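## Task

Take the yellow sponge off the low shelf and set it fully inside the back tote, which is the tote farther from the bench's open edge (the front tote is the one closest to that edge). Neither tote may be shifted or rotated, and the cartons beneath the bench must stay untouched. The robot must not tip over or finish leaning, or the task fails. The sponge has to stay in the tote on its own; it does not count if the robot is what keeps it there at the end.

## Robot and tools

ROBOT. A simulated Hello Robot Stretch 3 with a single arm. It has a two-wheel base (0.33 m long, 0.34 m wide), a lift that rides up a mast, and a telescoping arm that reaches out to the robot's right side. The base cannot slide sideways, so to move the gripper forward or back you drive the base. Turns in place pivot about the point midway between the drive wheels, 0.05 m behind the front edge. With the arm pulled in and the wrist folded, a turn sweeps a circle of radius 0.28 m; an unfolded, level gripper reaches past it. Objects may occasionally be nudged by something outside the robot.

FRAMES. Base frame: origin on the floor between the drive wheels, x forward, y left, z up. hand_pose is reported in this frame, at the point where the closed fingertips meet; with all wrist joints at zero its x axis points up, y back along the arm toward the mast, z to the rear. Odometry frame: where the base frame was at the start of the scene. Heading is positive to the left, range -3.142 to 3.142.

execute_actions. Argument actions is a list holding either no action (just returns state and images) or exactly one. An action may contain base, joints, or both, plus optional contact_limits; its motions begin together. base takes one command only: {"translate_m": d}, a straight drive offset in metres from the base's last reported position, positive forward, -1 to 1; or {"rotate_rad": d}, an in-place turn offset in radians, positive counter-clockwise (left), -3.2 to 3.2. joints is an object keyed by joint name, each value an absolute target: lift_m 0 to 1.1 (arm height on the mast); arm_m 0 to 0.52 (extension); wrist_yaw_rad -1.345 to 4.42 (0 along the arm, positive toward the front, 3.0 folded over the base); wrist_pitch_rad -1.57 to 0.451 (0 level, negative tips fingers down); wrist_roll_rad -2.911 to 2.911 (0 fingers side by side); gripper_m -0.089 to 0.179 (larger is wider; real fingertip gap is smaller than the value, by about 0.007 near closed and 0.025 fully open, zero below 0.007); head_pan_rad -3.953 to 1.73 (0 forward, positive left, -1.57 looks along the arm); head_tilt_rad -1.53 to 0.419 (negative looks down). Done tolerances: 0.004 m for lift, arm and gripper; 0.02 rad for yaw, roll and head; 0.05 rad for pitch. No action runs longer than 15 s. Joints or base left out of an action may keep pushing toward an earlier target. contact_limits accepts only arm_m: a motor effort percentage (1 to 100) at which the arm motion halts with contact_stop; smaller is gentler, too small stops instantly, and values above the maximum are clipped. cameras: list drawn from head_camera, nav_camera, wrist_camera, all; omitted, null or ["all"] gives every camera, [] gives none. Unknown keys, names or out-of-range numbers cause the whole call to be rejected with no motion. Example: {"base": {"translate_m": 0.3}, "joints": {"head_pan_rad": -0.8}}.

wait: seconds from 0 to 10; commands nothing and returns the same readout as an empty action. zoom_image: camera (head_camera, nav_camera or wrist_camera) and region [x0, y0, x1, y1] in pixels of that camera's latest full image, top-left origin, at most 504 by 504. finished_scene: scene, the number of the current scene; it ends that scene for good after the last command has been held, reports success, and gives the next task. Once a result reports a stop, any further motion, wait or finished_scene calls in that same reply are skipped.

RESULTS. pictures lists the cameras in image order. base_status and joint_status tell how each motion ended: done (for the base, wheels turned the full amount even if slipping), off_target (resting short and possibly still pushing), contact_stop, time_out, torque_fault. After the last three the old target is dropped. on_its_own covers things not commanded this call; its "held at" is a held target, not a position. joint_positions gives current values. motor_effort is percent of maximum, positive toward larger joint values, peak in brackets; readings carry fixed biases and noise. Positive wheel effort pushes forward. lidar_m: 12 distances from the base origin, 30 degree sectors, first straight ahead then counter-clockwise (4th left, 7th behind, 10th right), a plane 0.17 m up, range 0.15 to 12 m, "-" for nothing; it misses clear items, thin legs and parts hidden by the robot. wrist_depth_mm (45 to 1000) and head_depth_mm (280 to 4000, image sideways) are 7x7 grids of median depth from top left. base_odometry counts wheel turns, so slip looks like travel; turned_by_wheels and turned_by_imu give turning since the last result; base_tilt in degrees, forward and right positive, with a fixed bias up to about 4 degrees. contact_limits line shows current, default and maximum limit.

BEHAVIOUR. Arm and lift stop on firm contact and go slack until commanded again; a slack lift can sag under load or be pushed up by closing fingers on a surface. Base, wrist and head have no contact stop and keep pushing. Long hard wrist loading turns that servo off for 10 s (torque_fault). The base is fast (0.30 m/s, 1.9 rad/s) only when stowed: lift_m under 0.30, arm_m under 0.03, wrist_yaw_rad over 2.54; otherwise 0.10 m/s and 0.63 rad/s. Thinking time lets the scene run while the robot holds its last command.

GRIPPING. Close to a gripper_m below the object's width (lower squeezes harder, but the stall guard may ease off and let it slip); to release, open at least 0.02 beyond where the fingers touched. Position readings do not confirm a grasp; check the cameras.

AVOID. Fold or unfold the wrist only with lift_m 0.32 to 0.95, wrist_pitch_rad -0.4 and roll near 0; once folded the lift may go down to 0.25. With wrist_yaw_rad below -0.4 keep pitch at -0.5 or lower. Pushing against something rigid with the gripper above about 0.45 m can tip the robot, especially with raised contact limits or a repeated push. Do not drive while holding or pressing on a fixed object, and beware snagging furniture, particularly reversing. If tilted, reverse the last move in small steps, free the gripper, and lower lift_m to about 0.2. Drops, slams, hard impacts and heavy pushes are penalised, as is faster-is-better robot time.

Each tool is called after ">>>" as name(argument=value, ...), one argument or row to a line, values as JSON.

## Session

>>> execute_actions(
  actions=[],
)

Scene clock: 0.00 s.
base_odometry: x=+0.000 y=+0.000 heading=+0.000 (m, m, rad; odometry frame)
turned_by_wheels: +0.000 (rad since the last result)
turned_by_imu: +0.000 (rad since the last result)
base_tilt: forward=-2.5 right=-0.2 (deg)
lidar_m: 2.53 1.11 1.10 1.21 1.89 1.71 2.13 1.74 1.15 1.22 1.86 2.35
head_depth_mm: 1715 2631 2598 2617 2595 2614 2381 / 1791 2739 2884 2839 2853 2828 2463 / 1893 2763 3153 3034 3053 3037 2497 / 1901 2735 3275 3190 3252 3237 2504 / 1910 2721 2890 2922 2912 2884 2464 / 1923 2525 2532 2600 2594 2623 2458 / 1944 2337 2331 2334 2340 2349 2224
base_status: not commanded
joint_positions: lift_m=+0.314 arm_m=+0.001 wrist_yaw_rad=+3.026 wrist_pitch_rad=-0.407 wrist_roll_rad=+0.000 gripper_m=+0.037 head_pan_rad=+0.002 head_tilt_rad=-0.003
joint_status: not commanded
motor_effort: left_wheel=+0 right_wheel=-1 lift_m=+19 arm_m=-1 wrist_yaw_rad=+0 wrist_pitch_rad=+5 wrist_roll_rad=+0 gripper_m=+1 head_pan_rad=+0 head_tilt_rad=+2 (%)
hand_pose: x=+0.0048 y=+0.0781 z=+0.3286 quat_wxyz=(+0.183, +0.699, +0.103, +0.683) (m; base frame)
wrist_depth_mm: - - - - - - - / - - - - - - 889 / - - - - - - 948 / 827 802 841 852 863 863 867 / 661 675 703 672 689 703 715 / 558 569 - 566 576 568 581 / 481 497 - 503 479 502 504
pictures: head_camera (sideways: a quarter turn clockwise sets it upright), nav_camera (sideways: a quarter turn counterclockwise sets it upright), wrist_camera
Images, in order (width x height): head_camera 896x504, nav_camera 672x504, wrist_camera 644x364.

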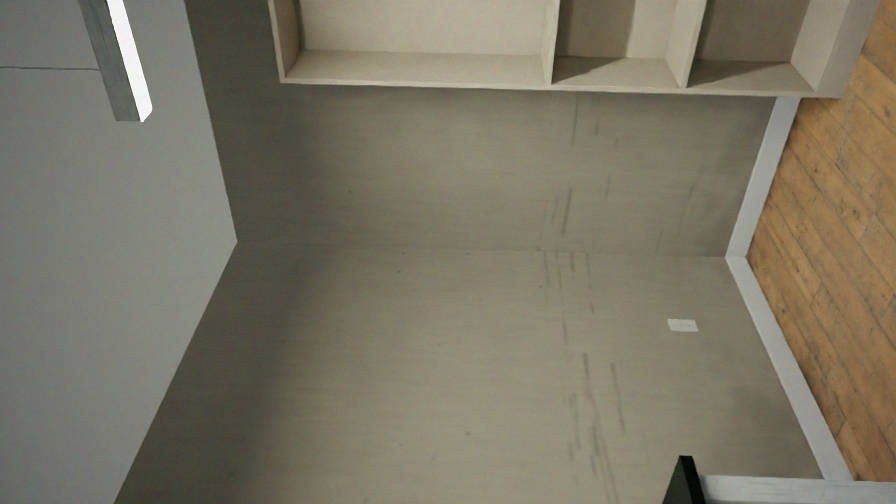

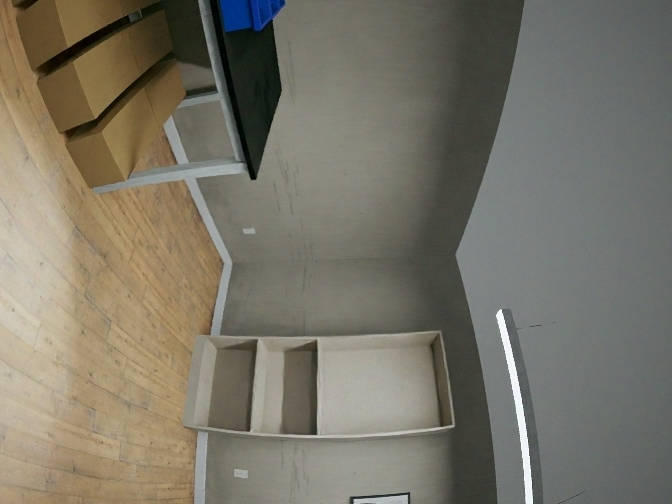

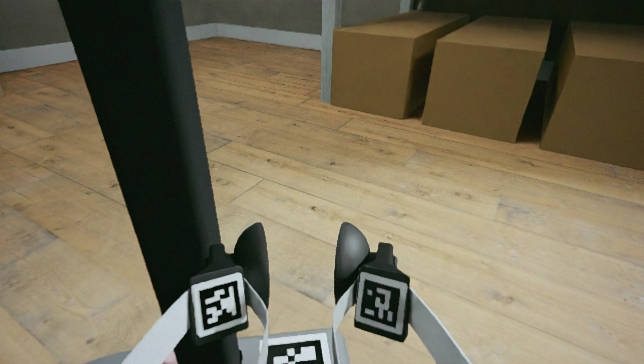

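>>> execute_actions(
  actions=[
    {"joints": {"head_pan_rad": -2.2, "head_tilt_rad": -0.3}},
  ],
  cameras=["head_camera", "nav_camera"],
)

Scene clock: 2.23 s.
base_odometry: x=+0.000 y=+0.000 heading=+0.000 (m, m, rad; odometry frame)
turned_by_wheels: +0.000 (rad since the last result)
turned_by_imu: +0.000 (rad since the last result)
base_tilt: forward=-2.5 right=-0.1 (deg)
lidar_m: 2.53 1.11 1.11 1.21 1.90 1.71 2.14 1.74 1.15 1.22 1.85 2.35
head_depth_mm: 1514 1582 1645 1724 1821 1935 1649 / 1519 1578 1667 1742 1833 1932 1646 / 1519 1600 1682 1749 1838 1936 1642 / 1518 1599 1695 1748 1850 1954 1641 / 1537 1605 1678 1729 1502 1622 1517 / 1537 1615 1701 1475 1207 1271 1344 / 1552 1626 1709 1475 1206 1276 1346
base_status: not commanded
joint_positions: lift_m=+0.314 arm_m=+0.001 wrist_yaw_rad=+3.026 wrist_pitch_rad=-0.407 wrist_roll_rad=+0.000 gripper_m=+0.037 head_pan_rad=-2.193 head_tilt_rad=-0.296
joint_status: all done
motor_effort: left_wheel=+0(0) right_wheel=+0(1) lift_m=+19(19) arm_m=-1(0) wrist_yaw_rad=+0(1) wrist_pitch_rad=+5(5) wrist_roll_rad=+0(0) gripper_m=+0(1) head_pan_rad=-5(57) head_tilt_rad=-2(21) (%)
hand_pose: x=+0.0048 y=+0.0781 z=+0.3286 quat_wxyz=(+0.183, +0.699, +0.103, +0.683) (m; base frame)
wrist_depth_mm: - - - - - - - / - - - - - - 919 / - - - - - - 968 / 817 817 868 845 826 852 874 / 657 665 699 687 696 695 699 / 554 555 - 575 589 577 581 / 485 498 - 500 478 490 503
pictures: head_camera (sideways: a quarter turn clockwise sets it upright), nav_camera (sideways: a quarter turn counterclockwise sets it upright)
Images, in order (width x height): head_camera 896x504, nav_camera 672x504.

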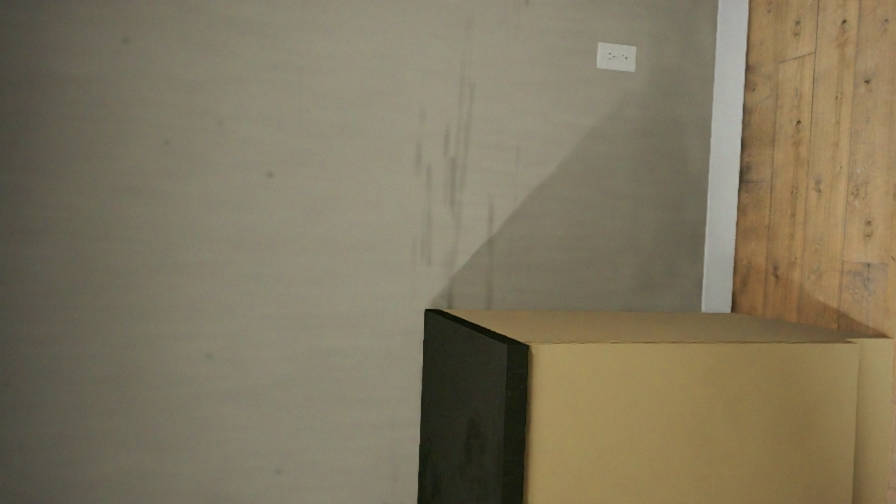

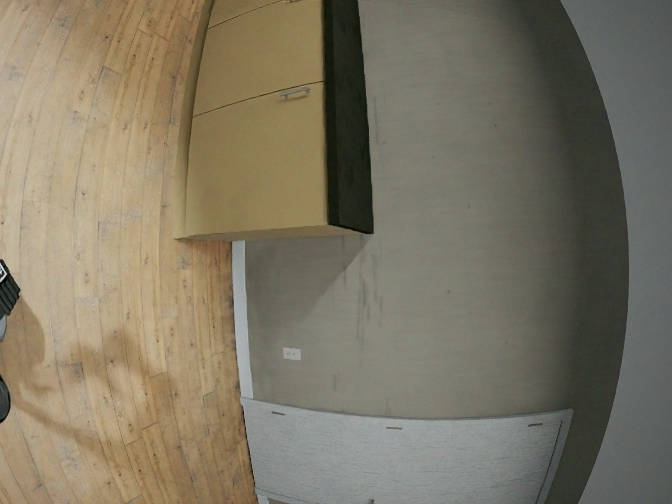

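>>> execute_actions(
  actions=[
    {"joints": {"head_pan_rad": -3.6, "head_tilt_rad": -0.4}},
  ],
  cameras=["head_camera", "nav_camera"],
)

Scene clock: 3.97 s.
base_odometry: x=+0.000 y=+0.000 heading=+0.000 (m, m, rad; odometry frame)
turned_by_wheels: +0.000 (rad since the last result)
turned_by_imu: +0.000 (rad since the last result)
base_tilt: forward=-2.5 right=-0.2 (deg)
lidar_m: 2.53 1.11 1.11 1.21 1.90 1.70 2.14 1.74 1.15 1.22 1.85 2.36
head_depth_mm: 1766 1860 1985 2070 2071 1890 1508 / 1799 1896 2027 2117 2030 1876 1494 / 1835 1958 2080 2155 2087 1865 1483 / 1884 2002 2119 2199 2137 1854 1484 / 1940 2036 2198 2218 2094 1847 1479 / 1943 2082 2255 2400 2332 1834 1469 / 2016 2125 2310 2444 2399 1827 1473
base_status: not commanded
joint_positions: lift_m=+0.314 arm_m=+0.001 wrist_yaw_rad=+3.026 wrist_pitch_rad=-0.407 wrist_roll_rad=+0.000 gripper_m=+0.037 head_pan_rad=-3.593 head_tilt_rad=-0.395
joint_status: all done
motor_effort: left_wheel=+0(0) right_wheel=+0(0) lift_m=+19(19) arm_m=-1(0) wrist_yaw_rad=+0(0) wrist_pitch_rad=+5(5) wrist_roll_rad=+0(0) gripper_m=+0(1) head_pan_rad=-5(56) head_tilt_rad=-3(13) (%)
hand_pose: x=+0.0048 y=+0.0781 z=+0.3286 quat_wxyz=(+0.183, +0.699, +0.103, +0.683) (m; base frame)
wrist_depth_mm: - - - - - - - / - - - - - - 879 / - - - - - - 932 / 829 819 837 871 858 891 871 / 668 685 709 690 681 693 702 / 565 571 - 566 582 577 592 / 484 501 - 509 479 501 498
pictures: head_camera (sideways: a quarter turn clockwise sets it upright), nav_camera (sideways: a quarter turn counterclockwise sets it upright)
Images, in order (width x height): head_camera 896x504, nav_camera 672x504.

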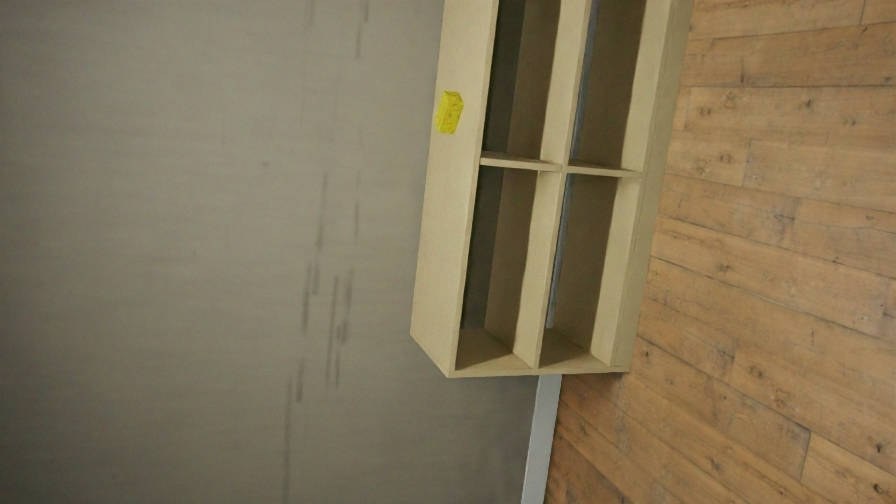

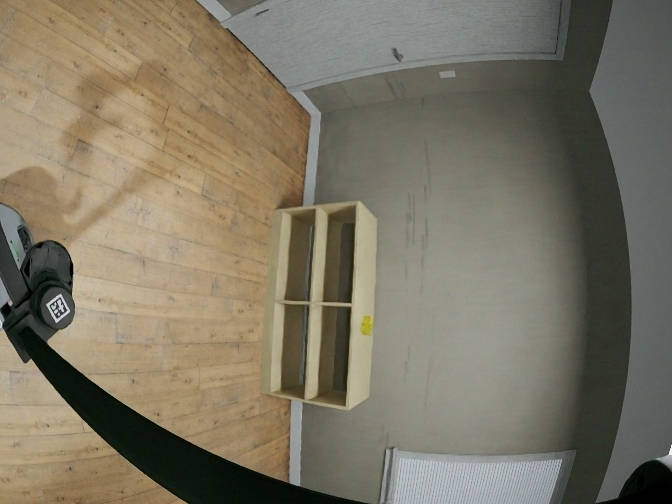

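>>> execute_actions(
  actions=[
    {"base": {"rotate_rad": 2.533}, "joints": {"head_pan_rad": 0.0, "head_tilt_rad": -0.45, "lift_m": 0.28}},
  ],
  cameras=["head_camera"],
)

>>> execute_actions(
  actions=[
    {"base": {"translate_m": 1.0}, "joints": {"head_tilt_rad": -0.65}},
  ],
  cameras=["head_camera"],
)

Scene clock: 11.97 s.
base_odometry: x=+0.000 y=+0.000 heading=+2.533 (m, m, rad; odometry frame)
turned_by_wheels: +2.533 (rad since the last result)
turned_by_imu: +2.520 (rad since the last result)
base_tilt: forward=-2.6 right=-0.1 (deg)
lidar_m: 1.71 1.84 1.76 1.15 1.19 1.67 2.36 2.57 1.13 1.11 1.17 1.77
head_depth_mm: 1775 1910 2060 2172 2215 1781 1446 / 1791 1928 2089 2060 2083 1767 1427 / 1812 1949 2085 2140 2049 1753 1434 / 1800 1939 2076 2040 2060 1756 1429 / 1815 1962 2075 2091 2080 1741 1422 / 1839 1962 2119 2069 2126 1736 1416 / 1851 1991 2101 2051 2096 1741 1404
base_status: done
joint_positions: lift_m=+0.281 arm_m=+0.001 wrist_yaw_rad=+3.026 wrist_pitch_rad=-0.408 wrist_roll_rad=+0.000 gripper_m=+0.037 head_pan_rad=-0.007 head_tilt_rad=-0.445
joint_status: all done
motor_effort: left_wheel=-2(8) right_wheel=+2(8) lift_m=+10(17) arm_m=-1(1) wrist_yaw_rad=+0(0) wrist_pitch_rad=+5(5) wrist_roll_rad=+0(0) gripper_m=+0(0) head_pan_rad=+5(56) head_tilt_rad=-2(9) (%)
hand_pose: x=+0.0048 y=+0.0780 z=+0.2956 quat_wxyz=(+0.183, +0.699, +0.103, +0.683) (m; base frame)
wrist_depth_mm: - - - - - - - / - - - - - - - / - - - - - - - / 744 755 786 790 802 789 799 / 628 612 656 639 635 640 635 / 518 518 - 526 544 544 554 / 457 - - - 445 464 468
pictures: head_camera (sideways: a quarter turn clockwise sets it upright)
Images, in order (width x height): head_camera 896x504.

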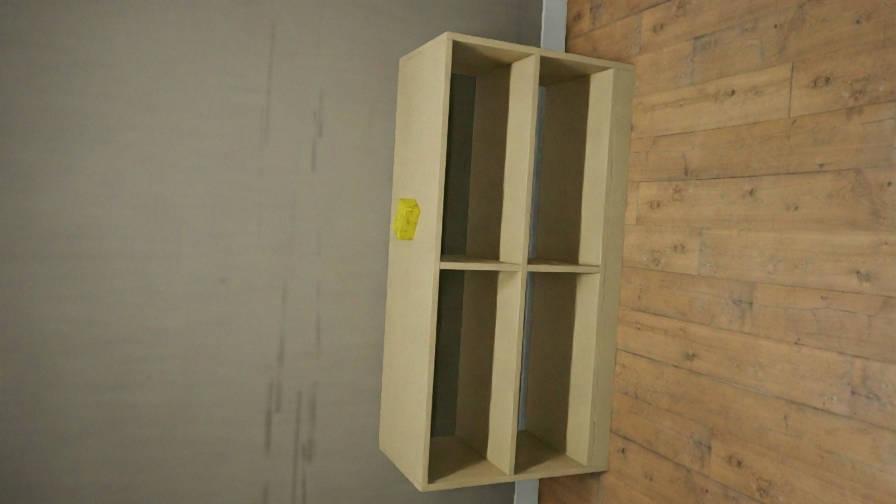

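Scene clock: 17.00 s.
base_odometry: x=-0.820 y=+0.572 heading=+2.533 (m, m, rad; odometry frame)
turned_by_wheels: +0.000 (rad since the last result)
turned_by_imu: +0.003 (rad since the last result)
base_tilt: forward=-2.6 right=+0.0 (deg)
lidar_m: 0.72 0.96 1.68 1.64 1.60 1.62 3.33 1.61 1.23 1.98 1.49 0.90
head_depth_mm: 917 1010 1128 1205 1015 1178 1238 / 927 1016 1144 1206 1010 1179 1240 / 926 1030 1144 1197 1044 1167 1249 / 937 1040 1162 1195 998 1175 1252 / 945 1035 1170 1183 1027 1284 1251 / 949 1046 1171 1177 1184 1269 1236 / 953 1052 1180 1170 1181 1302 1247
base_status: done
joint_positions: lift_m=+0.281 arm_m=+0.001 wrist_yaw_rad=+3.026 wrist_pitch_rad=-0.408 wrist_roll_rad=+0.000 gripper_m=+0.037 head_pan_rad=-0.007 head_tilt_rad=-0.643
joint_status: all done
motor_effort: left_wheel=-3(7) right_wheel=+2(6) lift_m=+11(10) arm_m=-1(1) wrist_yaw_rad=+0(0) wrist_pitch_rad=+5(5) wrist_roll_rad=+0(0) gripper_m=+1(1) head_pan_rad=+5(5) head_tilt_rad=-4(21) (%)
hand_pose: x=+0.0048 y=+0.0780 z=+0.2956 quat_wxyz=(+0.183, +0.699, +0.103, +0.683) (m; base frame)
wrist_depth_mm: - - - - - - - / - - - - - - - / - - - - - - - / 763 753 768 798 791 803 775 / 626 614 650 641 648 633 655 / 516 523 - 531 541 535 543 / 459 - - - 444 466 467
pictures: head_camera (sideways: a quarter turn clockwise sets it upright)
Images, in order (width x height): head_camera 896x504.

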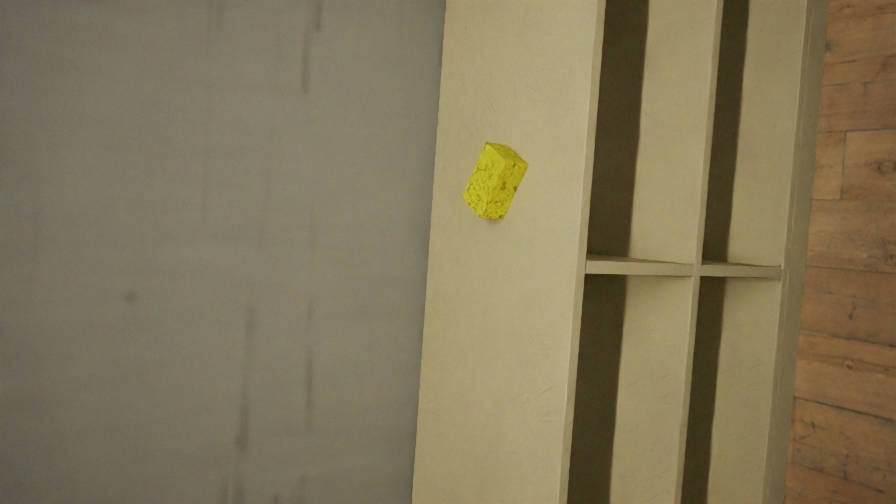

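>>> zoom_image(
  camera="head_camera",
  region=[420, 110, 580, 250],
)

Region (420, 110, 580, 250) of head_camera's 896x504 image, scaled by 3.150, with more detail than that image has; it fills the top 441 rows of this view, and the rest is white.

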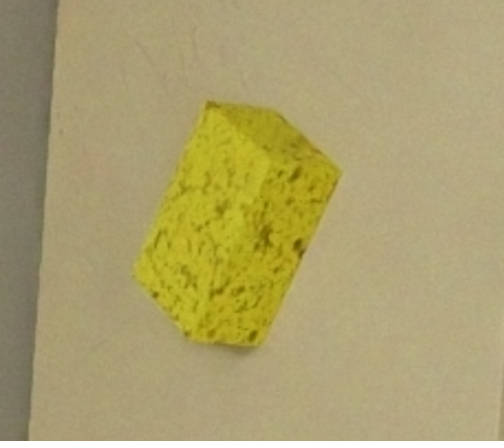

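>>> execute_actions(
  actions=[
    {"base": {"translate_m": 0.36}},
  ],
  cameras=[],
)

>>> execute_actions(
  actions=[
    {"base": {"rotate_rad": 1.466}, "joints": {"head_pan_rad": -1.57, "head_tilt_rad": -0.8}},
  ],
  cameras=["head_camera"],
)

Scene clock: 60.23 s.
base_odometry: x=-1.116 y=+0.778 heading=+2.533 (m, m, rad; odometry frame)
turned_by_wheels: +0.000 (rad since the last result)
turned_by_imu: +0.001 (rad since the last result)
base_tilt: forward=-2.4 right=-0.1 (deg)
lidar_m: 0.36 0.80 0.71 1.62 1.74 1.87 3.69 1.62 1.39 2.10 0.67 0.77
head_depth_mm: 608 672 748 846 929 787 684 / 614 677 751 849 920 753 681 / 616 682 759 857 929 747 679 / 620 686 765 865 933 780 685 / 626 690 769 872 938 774 689 / 626 693 776 879 928 772 703 / 631 698 786 886 927 768 698
base_status: done
joint_positions: lift_m=+0.281 arm_m=+0.001 wrist_yaw_rad=+3.026 wrist_pitch_rad=-0.408 wrist_roll_rad=+0.000 gripper_m=+0.037 head_pan_rad=-0.007 head_tilt_rad=-0.643
joint_status: not commanded
motor_effort: left_wheel=-2(7) right_wheel=+2(7) lift_m=+10(10) arm_m=-1(0) wrist_yaw_rad=+0(0) wrist_pitch_rad=+5(5) wrist_roll_rad=+0(0) gripper_m=+0(0) head_pan_rad=+4(5) head_tilt_rad=-3(3) (%)
hand_pose: x=+0.0048 y=+0.0780 z=+0.2956 quat_wxyz=(+0.183, +0.699, +0.103, +0.683) (m; base frame)
wrist_depth_mm: - - - - - 638 545 / - - - - - 672 684 / - - - - - 747 737 / 774 737 767 802 801 692 649 / 610 620 663 643 636 602 521 / 520 518 - 527 534 530 457 / 458 - - - 441 464 432
pictures: none
No camera images: the call's "cameras" was empty. Leave "cameras" out to get every camera's image.

Scene clock: 62.43 s.
base_odometry: x=-1.116 y=+0.778 heading=-2.285 (m, m, rad; odometry frame)
turned_by_wheels: +1.466 (rad since the last result)
turned_by_imu: +1.458 (rad since the last result)
base_tilt: forward=-2.5 right=-0.2 (deg)
lidar_m: 1.62 1.67 1.86 3.39 1.76 1.39 2.11 0.67 0.78 0.36 0.78 0.71
head_depth_mm: 646 732 841 950 833 748 1073 / 643 728 842 947 829 743 1070 / 643 729 840 940 788 739 1075 / 642 726 838 941 806 738 1067 / 641 726 833 939 819 735 1053 / 641 725 834 933 814 732 1063 / 641 724 831 934 812 728 1058
base_status: done
joint_positions: lift_m=+0.281 arm_m=+0.001 wrist_yaw_rad=+3.026 wrist_pitch_rad=-0.408 wrist_roll_rad=+0.000 gripper_m=+0.037 head_pan_rad=-1.563 head_tilt_rad=-0.790
joint_status: all done
motor_effort: left_wheel=-2(9) right_wheel=+2(8) lift_m=+10(11) arm_m=-1(1) wrist_yaw_rad=+0(0) wrist_pitch_rad=+5(5) wrist_roll_rad=+0(0) gripper_m=+0(0) head_pan_rad=-5(56) head_tilt_rad=-5(20) (%)
hand_pose: x=+0.0048 y=+0.0780 z=+0.2956 quat_wxyz=(+0.183, +0.699, +0.103, +0.683) (m; base frame)
wrist_depth_mm: - - - - - - - / - - - - - - - / - - - - - - - / 750 751 769 802 795 798 810 / 620 615 652 632 648 650 652 / 515 525 - 527 544 536 545 / 465 - - - 443 458 462
pictures: head_camera (sideways: a quarter turn clockwise sets it upright)
Images, in order (width x height): head_camera 896x504.

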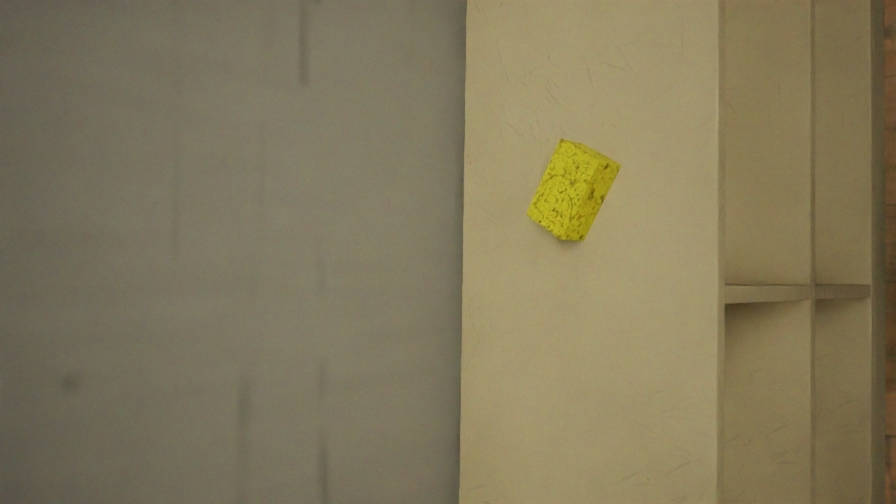

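>>> zoom_image(
  camera="head_camera",
  region=[500, 120, 660, 260],
)

Region (500, 120, 660, 260) of head_camera's 896x504 image, scaled by 3.150, with more detail than that image has; it fills the top 441 rows of this view, and the rest is white.

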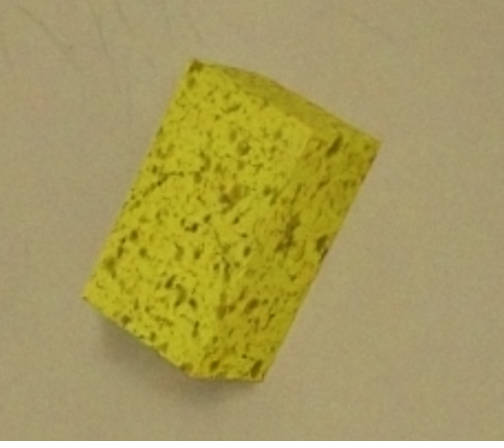

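>>> execute_actions(
  actions=[
    {"base": {"translate_m": -0.223}, "joints": {"lift_m": 0.75, "wrist_pitch_rad": -0.4}},
  ],
  cameras=[],
)

>>> execute_actions(
  actions=[
    {"joints": {"wrist_yaw_rad": 1.047, "gripper_m": 0.17, "arm_m": 0.2}},
  ],
  cameras=["head_camera", "wrist_camera"],
)

Scene clock: 73.23 s.
base_odometry: x=-0.970 y=+0.946 heading=-2.285 (m, m, rad; odometry frame)
turned_by_wheels: +0.000 (rad since the last result)
turned_by_imu: -0.001 (rad since the last result)
base_tilt: forward=-2.5 right=-0.2 (deg)
lidar_m: 1.84 1.89 1.99 3.63 1.46 1.20 1.89 1.13 0.50 0.76 0.43 0.91
head_depth_mm: 655 746 855 967 833 761 - / 655 742 857 961 832 759 - / 655 741 854 950 827 758 - / 651 737 849 959 820 752 - / 649 735 845 949 801 749 - / 647 737 841 946 784 745 1076 / 647 733 843 942 813 744 1065
base_status: done
joint_positions: lift_m=+0.749 arm_m=+0.001 wrist_yaw_rad=+3.026 wrist_pitch_rad=-0.413 wrist_roll_rad=+0.000 gripper_m=+0.037 head_pan_rad=-1.563 head_tilt_rad=-0.790
joint_status: all done
motor_effort: left_wheel=-2(11) right_wheel=+1(4) lift_m=+27(28) arm_m=-1(1) wrist_yaw_rad=+0(0) wrist_pitch_rad=+5(3) wrist_roll_rad=+0(0) gripper_m=+1(0) head_pan_rad=-4(5) head_tilt_rad=-4(5) (%)
hand_pose: x=+0.0047 y=+0.0773 z=+0.7632 quat_wxyz=(+0.185, +0.699, +0.105, +0.683) (m; base frame)
wrist_depth_mm: - - - - - - - / - - - - - - - / - - - - - - - / - - - - - - - / - - - - - - - / - - - - - - - / 955 980 946 962 920 994 949
pictures: none
No camera images: the call's "cameras" was empty. Leave "cameras" out to get every camera's image.

Scene clock: 75.93 s.
base_odometry: x=-0.970 y=+0.946 heading=-2.285 (m, m, rad; odometry frame)
turned_by_wheels: +0.000 (rad since the last result)
turned_by_imu: +0.000 (rad since the last result)
base_tilt: forward=-2.4 right=-0.1 (deg)
lidar_m: 1.84 1.89 1.99 3.66 1.46 1.20 1.89 1.13 0.50 0.76 0.44 0.91
head_depth_mm: 657 741 853 964 835 - - / 654 738 854 965 793 930 1096 / 651 738 850 959 771 754 1086 / 651 739 848 955 - 755 1083 / 650 735 848 948 - 753 1077 / 649 732 849 947 782 748 1080 / 646 731 838 946 830 743 1065
base_status: not commanded
joint_positions: lift_m=+0.749 arm_m=+0.200 wrist_yaw_rad=+1.049 wrist_pitch_rad=-0.413 wrist_roll_rad=+0.000 gripper_m=+0.170 head_pan_rad=-1.563 head_tilt_rad=-0.790
joint_status: all done
motor_effort: left_wheel=-2(2) right_wheel=+2(1) lift_m=+27(27) arm_m=+3(2) wrist_yaw_rad=-2(5) wrist_pitch_rad=+5(5) wrist_roll_rad=+0(0) gripper_m=+1(83) head_pan_rad=-5(5) head_tilt_rad=-5(4) (%)
hand_pose: x=+0.1736 y=-0.4570 z=+0.7632 quat_wxyz=(+0.672, +0.472, -0.526, +0.221) (m; base frame)
wrist_depth_mm: - - 930 609 447 350 292 / - - - 640 472 368 301 / - 654 664 642 492 382 310 / - 506 507 509 483 400 323 / - 403 409 409 412 402 337 / - 345 340 346 344 349 337 / - 303 297 296 248 292 327
pictures: head_camera (sideways: a quarter turn clockwise sets it upright), wrist_camera
Images, in order (width x height): head_camera 896x504, wrist_camera 644x364.

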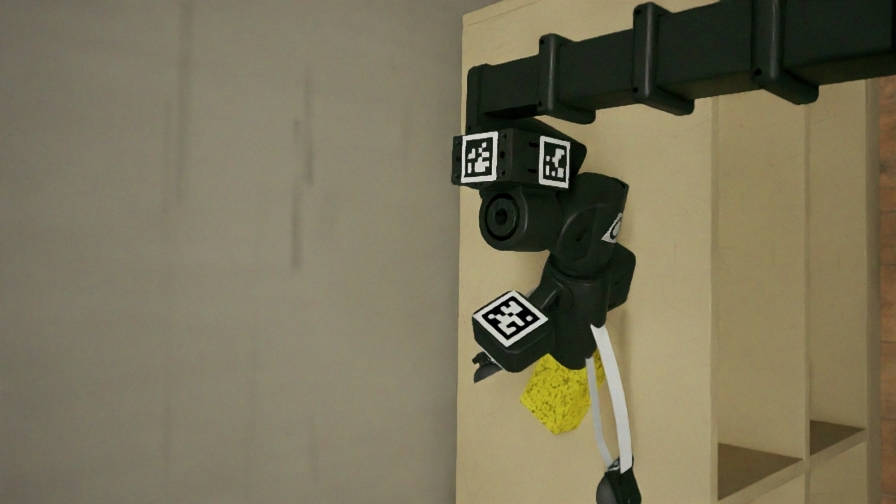

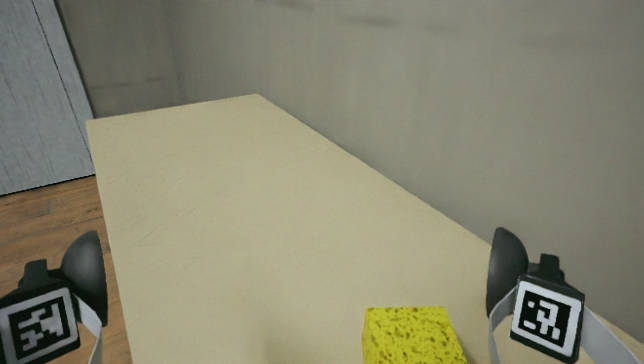

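>>> execute_actions(
  actions=[
    {"joints": {"arm_m": 0.287, "wrist_pitch_rad": -0.6, "lift_m": 0.72}},
  ],
  cameras=["head_camera", "wrist_camera"],
)

Scene clock: 81.33 s.
base_odometry: x=-0.970 y=+0.946 heading=-2.285 (m, m, rad; odometry frame)
turned_by_wheels: +0.000 (rad since the last result)
turned_by_imu: +0.000 (rad since the last result)
base_tilt: forward=-2.5 right=-0.1 (deg)
lidar_m: 1.84 1.89 1.99 3.68 1.46 1.20 1.88 1.13 0.50 0.76 0.43 0.91
head_depth_mm: 653 741 861 963 853 755 - / 652 741 856 947 - 935 1091 / 654 740 850 - 809 755 1087 / 652 736 851 952 789 752 1085 / 650 736 845 947 787 747 1084 / 650 735 848 950 784 749 1081 / 644 734 847 944 813 745 1064
base_status: not commanded
joint_positions: lift_m=+0.721 arm_m=+0.287 wrist_yaw_rad=+1.048 wrist_pitch_rad=-0.610 wrist_roll_rad=+0.000 gripper_m=+0.170 head_pan_rad=-1.563 head_tilt_rad=-0.790
joint_status: all done
motor_effort: left_wheel=-2(2) right_wheel=+1(1) lift_m=+10(27) arm_m=+3(3) wrist_yaw_rad=-2(2) wrist_pitch_rad=+3(4) wrist_roll_rad=+0(0) gripper_m=+1(0) head_pan_rad=-5(5) head_tilt_rad=-5(4) (%)
hand_pose: x=+0.1486 y=-0.5298 z=+0.6928 quat_wxyz=(+0.690, +0.521, -0.477, +0.154) (m; base frame)
wrist_depth_mm: 585 589 599 490 357 277 230 / 448 464 455 464 376 292 240 / 364 374 376 386 384 306 250 / 313 318 315 322 325 316 263 / 277 272 273 221 279 288 275 / - 241 234 192 246 248 266 / - 214 211 173 218 216 228
pictures: head_camera (sideways: a quarter turn clockwise sets it upright), wrist_camera
Images, in order (width x height): head_camera 896x504, wrist_camera 644x364.

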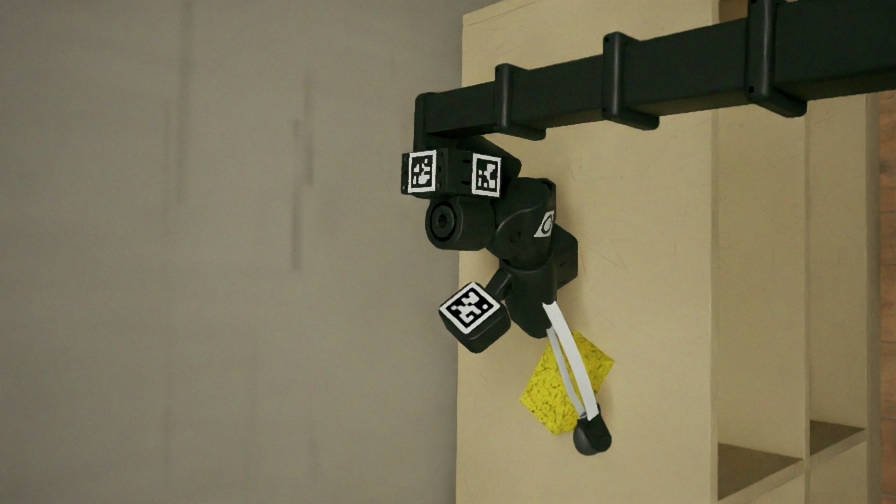

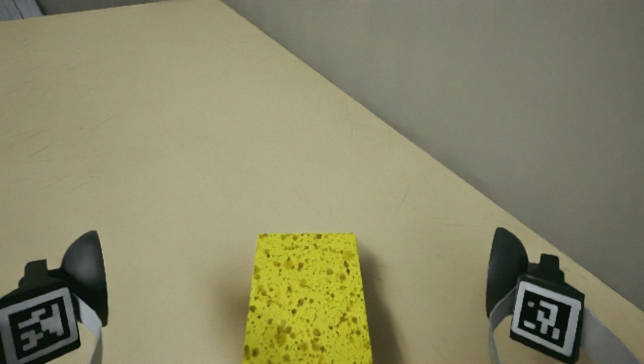

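>>> execute_actions(
  actions=[
    {"joints": {"lift_m": 0.652, "gripper_m": 0.14}},
  ],
  cameras=["head_camera", "wrist_camera"],
)

Scene clock: 84.37 s.
base_odometry: x=-0.970 y=+0.946 heading=-2.285 (m, m, rad; odometry frame)
turned_by_wheels: +0.000 (rad since the last result)
turned_by_imu: -0.001 (rad since the last result)
base_tilt: forward=-2.5 right=-0.1 (deg)
lidar_m: 1.84 1.89 1.99 3.66 1.46 1.20 1.89 1.13 0.50 0.76 0.43 0.91
head_depth_mm: 653 740 855 961 834 762 931 / 654 743 854 964 850 - 1090 / 655 741 850 960 791 756 1088 / 650 737 848 954 789 751 1090 / 650 737 845 948 785 751 1085 / 650 738 845 951 793 748 1077 / 646 730 842 945 815 744 1062
base_status: not commanded
joint_positions: lift_m=+0.653 arm_m=+0.287 wrist_yaw_rad=+1.048 wrist_pitch_rad=-0.603 wrist_roll_rad=+0.000 gripper_m=+0.140 head_pan_rad=-1.563 head_tilt_rad=-0.790
joint_status: all done
motor_effort: left_wheel=-4(4) right_wheel=+7(7) lift_m=+7(11) arm_m=+2(3) wrist_yaw_rad=-1(1) wrist_pitch_rad=+1(4) wrist_roll_rad=+0(0) gripper_m=+0(79) head_pan_rad=-4(4) head_tilt_rad=-4(5) (%)
hand_pose: x=+0.1495 y=-0.5303 z=+0.6263 quat_wxyz=(+0.690, +0.520, -0.479, +0.156) (m; base frame)
wrist_depth_mm: 415 419 423 436 352 276 227 / 320 327 326 335 337 292 237 / 257 262 266 269 274 282 250 / 219 221 209 159 228 232 239 / 189 193 144 136 195 198 200 / - 168 123 120 168 - 175 / - 148 108 107 147 151 157
pictures: head_camera (sideways: a quarter turn clockwise sets it upright), wrist_camera
Images, in order (width x height): head_camera 896x504, wrist_camera 644x364.

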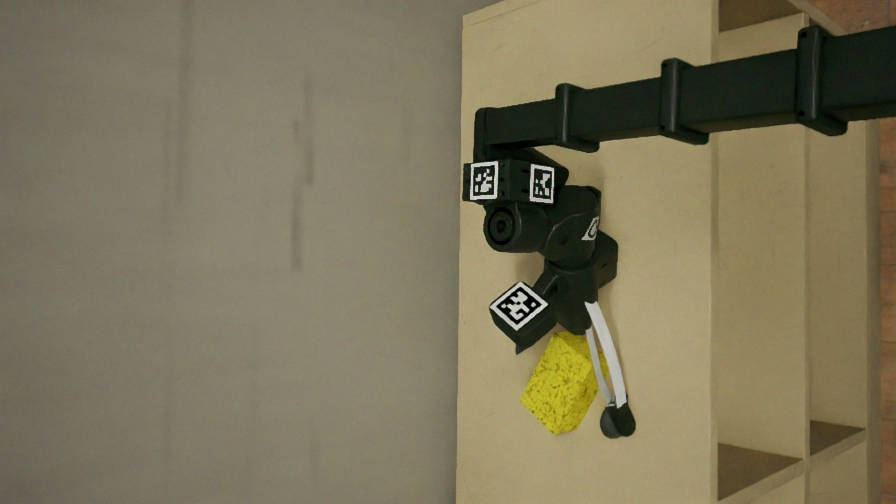

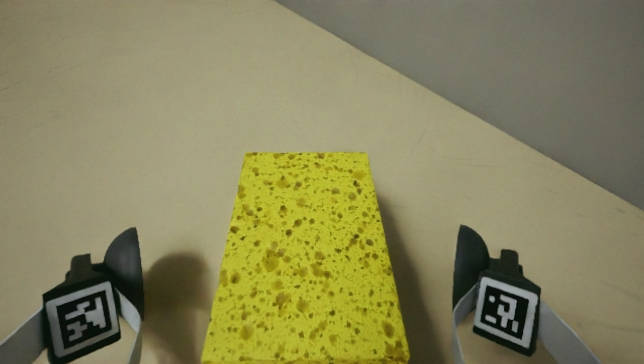

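>>> execute_actions(
  actions=[
    {"joints": {"gripper_m": 0.03, "lift_m": 0.656}},
  ],
  cameras=["wrist_camera"],
)

>>> execute_actions(
  actions=[
    {"joints": {"lift_m": 0.76}},
  ],
  cameras=["head_camera", "wrist_camera"],
)

Scene clock: 86.77 s.
base_odometry: x=-0.970 y=+0.946 heading=-2.285 (m, m, rad; odometry frame)
turned_by_wheels: +0.000 (rad since the last result)
turned_by_imu: +0.000 (rad since the last result)
base_tilt: forward=-2.5 right=-0.1 (deg)
lidar_m: 1.84 1.89 1.99 3.67 1.46 1.20 1.89 1.13 0.50 0.76 0.44 0.91
head_depth_mm: 655 744 854 959 833 761 951 / 655 740 855 968 851 - 1094 / 651 736 849 960 790 752 1090 / 650 738 851 958 784 752 1083 / 650 736 847 953 783 749 1084 / 650 732 840 946 780 746 1080 / 650 732 843 944 815 746 1067
base_status: not commanded
joint_positions: lift_m=+0.656 arm_m=+0.287 wrist_yaw_rad=+1.046 wrist_pitch_rad=-0.593 wrist_roll_rad=+0.000 gripper_m=+0.031 head_pan_rad=-1.563 head_tilt_rad=-0.790
joint_status: all done
motor_effort: left_wheel=-3(4) right_wheel=+3(7) lift_m=+23(27) arm_m=+3(2) wrist_yaw_rad=+1(2) wrist_pitch_rad=-3(3) wrist_roll_rad=+0(0) gripper_m=-14(88) head_pan_rad=-5(5) head_tilt_rad=-5(5) (%)
hand_pose: x=+0.1508 y=-0.5316 z=+0.6312 quat_wxyz=(+0.689, +0.517, -0.482, +0.159) (m; base frame)
wrist_depth_mm: 436 448 458 438 352 275 229 / 333 343 345 354 352 289 239 / 271 273 276 281 287 288 248 / 226 229 223 167 237 240 249 / 196 196 146 143 204 204 207 / 172 174 125 125 129 179 181 / 154 152 111 112 151 160 160
pictures: wrist_camera
Images, in order (width x height): wrist_camera 644x364.

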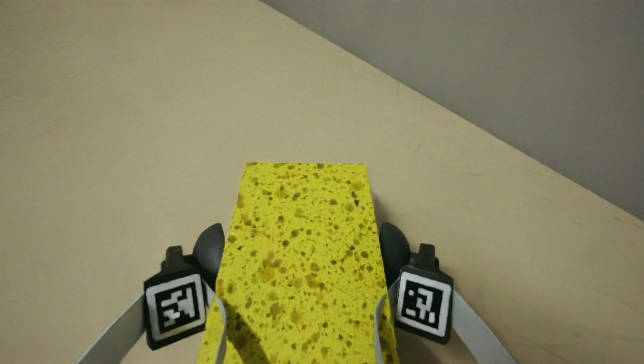

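Scene clock: 88.53 s.
base_odometry: x=-0.970 y=+0.946 heading=-2.285 (m, m, rad; odometry frame)
turned_by_wheels: +0.000 (rad since the last result)
turned_by_imu: +0.000 (rad since the last result)
base_tilt: forward=-2.4 right=-0.2 (deg)
lidar_m: 1.84 1.89 2.00 3.64 1.46 1.20 1.88 1.13 0.50 0.76 0.44 0.91
head_depth_mm: 653 741 857 963 851 - - / 655 740 854 - 830 758 1094 / 651 743 852 - 827 752 1086 / 650 735 847 957 803 754 1082 / 651 736 845 929 803 747 1078 / 650 735 843 945 799 746 1074 / 648 735 845 948 810 743 1062
base_status: not commanded
joint_positions: lift_m=+0.759 arm_m=+0.287 wrist_yaw_rad=+1.046 wrist_pitch_rad=-0.612 wrist_roll_rad=+0.000 gripper_m=+0.031 head_pan_rad=-1.563 head_tilt_rad=-0.790
joint_status: all done
motor_effort: left_wheel=-3(3) right_wheel=+2(3) lift_m=+27(27) arm_m=+2(2) wrist_yaw_rad=+1(1) wrist_pitch_rad=+4(4) wrist_roll_rad=+0(0) gripper_m=-14(14) head_pan_rad=-5(5) head_tilt_rad=-5(4) (%)
hand_pose: x=+0.1481 y=-0.5300 z=+0.7313 quat_wxyz=(+0.691, +0.521, -0.477, +0.152) (m; base frame)
wrist_depth_mm: - 704 678 486 354 277 229 / 527 527 548 517 376 293 239 / 435 440 438 444 400 308 251 / 369 364 353 166 383 328 264 / 316 318 146 143 330 330 276 / 278 282 125 126 130 290 286 / 255 247 112 112 246 260 267
pictures: head_camera (sideways: a quarter turn clockwise sets it upright), wrist_camera
Images, in order (width x height): head_camera 896x504, wrist_camera 644x364.

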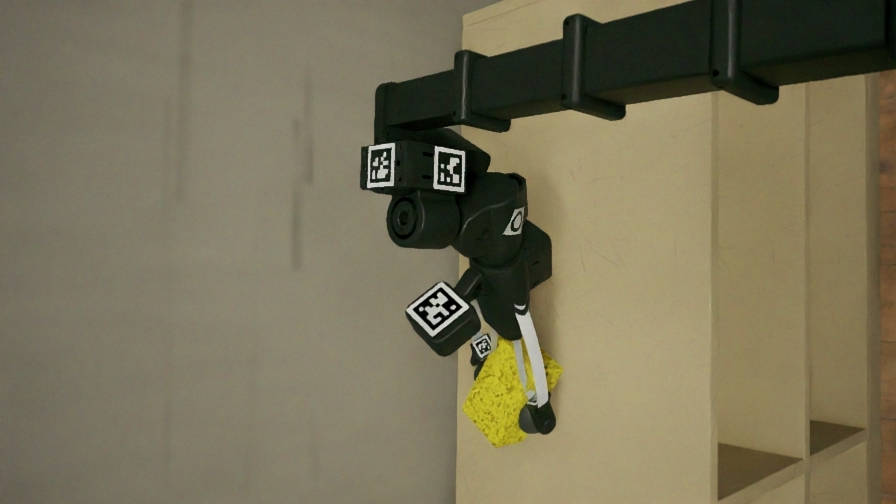

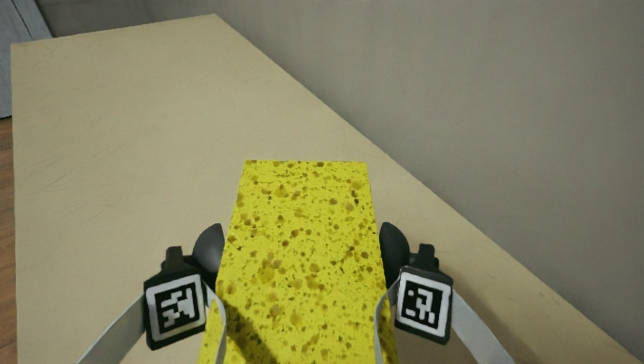

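>>> execute_actions(
  actions=[
    {"base": {"rotate_rad": -0.785}, "joints": {"arm_m": 0.0, "head_pan_rad": -3.2, "head_tilt_rad": -0.3, "lift_m": 0.85}},
  ],
  cameras=["head_camera", "nav_camera"],
)

Scene clock: 96.53 s.
base_odometry: x=-0.970 y=+0.946 heading=-3.070 (m, m, rad; odometry frame)
turned_by_wheels: -0.785 (rad since the last result)
turned_by_imu: -0.783 (rad since the last result)
base_tilt: forward=-2.6 right=-0.1 (deg)
lidar_m: 0.43 0.91 1.84 2.00 2.35 2.11 1.20 1.37 1.65 0.50 0.65 0.50
head_depth_mm: 3721 3882 - - 2981 2104 1641 / 3390 3672 3958 3971 2498 2102 1648 / 3028 3160 3375 3527 2302 2012 1634 / 2666 2805 2851 1684 2303 1836 1606 / 2344 2502 2558 1738 2261 1691 1567 / 2131 2238 2272 1542 2252 1559 1457 / 1948 2051 2114 1389 1906 1544 1536
base_status: done
joint_positions: lift_m=+0.849 arm_m=+0.001 wrist_yaw_rad=+1.046 wrist_pitch_rad=-0.612 wrist_roll_rad=+0.000 gripper_m=+0.031 head_pan_rad=-3.193 head_tilt_rad=-0.310
joint_status: all done
joint sent to its limit — the command would take arm_m past its lower limit, so that joint was sent only as far as its limit.
motor_effort: left_wheel=+3(8) right_wheel=-3(7) lift_m=+28(28) arm_m=-3(2) wrist_yaw_rad=+1(1) wrist_pitch_rad=+4(4) wrist_roll_rad=+0(0) gripper_m=-14(14) head_pan_rad=-5(55) head_tilt_rad=+4(33) (%)
hand_pose: x=+0.1481 y=-0.2446 z=+0.8211 quat_wxyz=(+0.691, +0.522, -0.477, +0.152) (m; base frame)
wrist_depth_mm: 689 629 602 572 538 525 502 / 709 696 665 630 600 572 540 / 582 596 602 605 608 616 599 / 495 494 477 165 519 525 661 / 431 431 146 143 443 445 727 / 655 497 125 127 129 397 776 / 827 615 112 112 588 360 360
pictures: head_camera (sideways: a quarter turn clockwise sets it upright), nav_camera (sideways: a quarter turn counterclockwise sets it upright)
Images, in order (width x height): head_camera 896x504, nav_camera 672x504.

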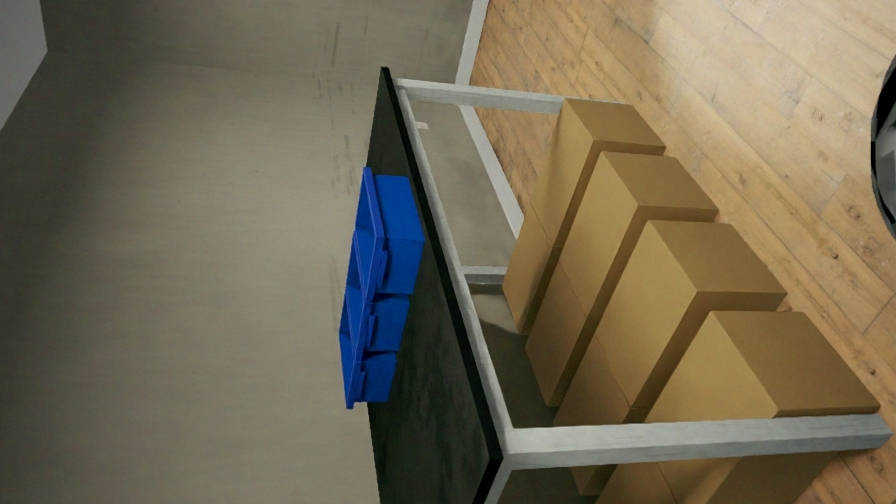

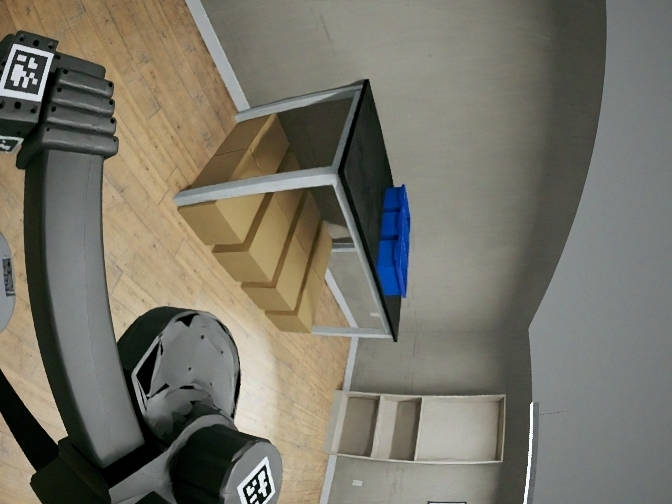

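>>> zoom_image(
  camera="head_camera",
  region=[320, 50, 824, 504],
)

Region (320, 50, 824, 504) of head_camera's 896x504 image, scaled by 1.000; it fills the top 454 rows of this view, and the rest is white.

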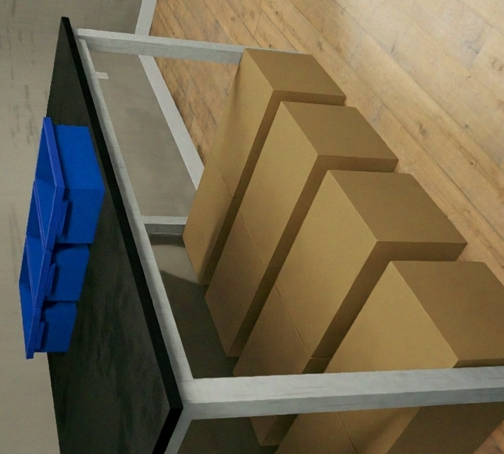

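>>> execute_actions(
  actions=[],
)

Scene clock: 101.70 s.
base_odometry: x=-0.970 y=+0.946 heading=-3.070 (m, m, rad; odometry frame)
turned_by_wheels: +0.000 (rad since the last result)
turned_by_imu: +0.000 (rad since the last result)
base_tilt: forward=-2.5 right=+0.0 (deg)
lidar_m: 0.44 0.91 1.84 1.99 2.35 2.09 1.20 1.37 1.66 0.50 0.65 0.50
head_depth_mm: 3722 3886 - - 2903 2098 1629 / 3388 3700 3970 3970 2486 2084 1643 / 2951 3129 3289 3535 2328 1999 1643 / 2626 2769 2788 1697 2271 1837 1612 / 2360 2518 2546 1723 2288 1710 1570 / 2141 2263 2306 1530 2263 1556 1459 / 1951 2042 2124 1381 1911 1551 1537
base_status: done
joint_positions: lift_m=+0.849 arm_m=+0.001 wrist_yaw_rad=+1.046 wrist_pitch_rad=-0.612 wrist_roll_rad=+0.000 gripper_m=+0.031 head_pan_rad=-3.193 head_tilt_rad=-0.310
joint_status: all done
joint sent to its limit — the command would take arm_m past its lower limit, so that joint was sent only as far as its limit.
motor_effort: left_wheel=+3(8) right_wheel=-3(7) lift_m=+27(28) arm_m=-3(2) wrist_yaw_rad=+1(1) wrist_pitch_rad=+4(4) wrist_roll_rad=+0(0) gripper_m=-14(14) head_pan_rad=-5(55) head_tilt_rad=+4(33) (%)
hand_pose: x=+0.1481 y=-0.2446 z=+0.8211 quat_wxyz=(+0.691, +0.522, -0.477, +0.152) (m; base frame)
wrist_depth_mm: 683 625 604 569 543 520 496 / 701 701 662 627 598 571 543 / 599 590 598 602 611 620 590 / 493 506 470 166 510 517 662 / 436 430 146 142 447 447 721 / 654 496 125 126 130 389 785 / 841 607 112 112 594 358 360
pictures: head_camera (sideways: a quarter turn clockwise sets it upright), nav_camera (sideways: a quarter turn counterclockwise sets it upright), wrist_camera
Images, in order (width x height): head_camera 896x504, nav_camera 672x504, wrist_camera 644x364.

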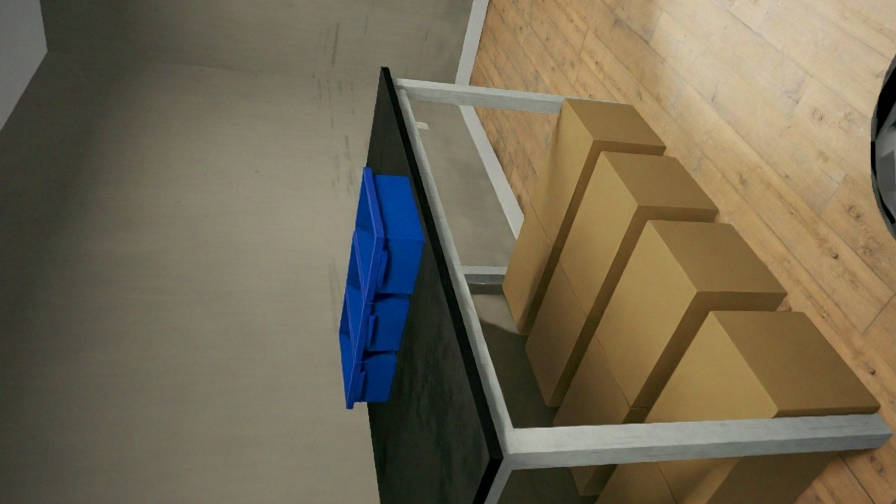

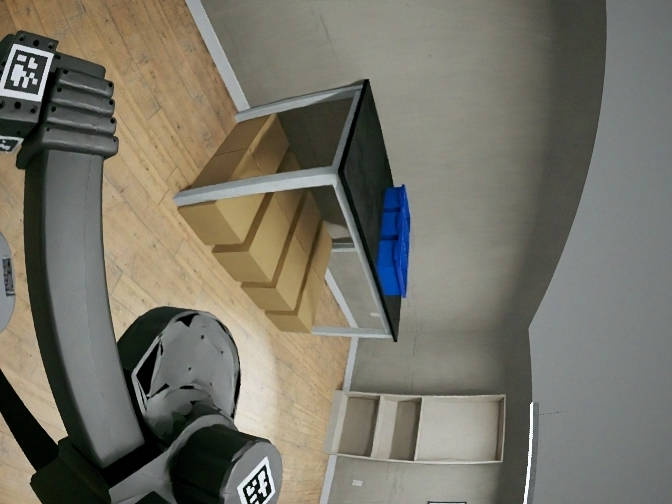

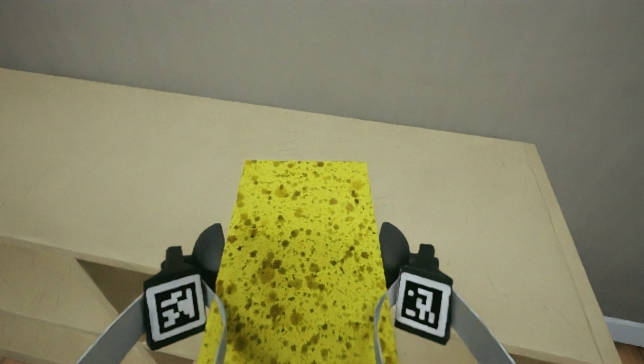

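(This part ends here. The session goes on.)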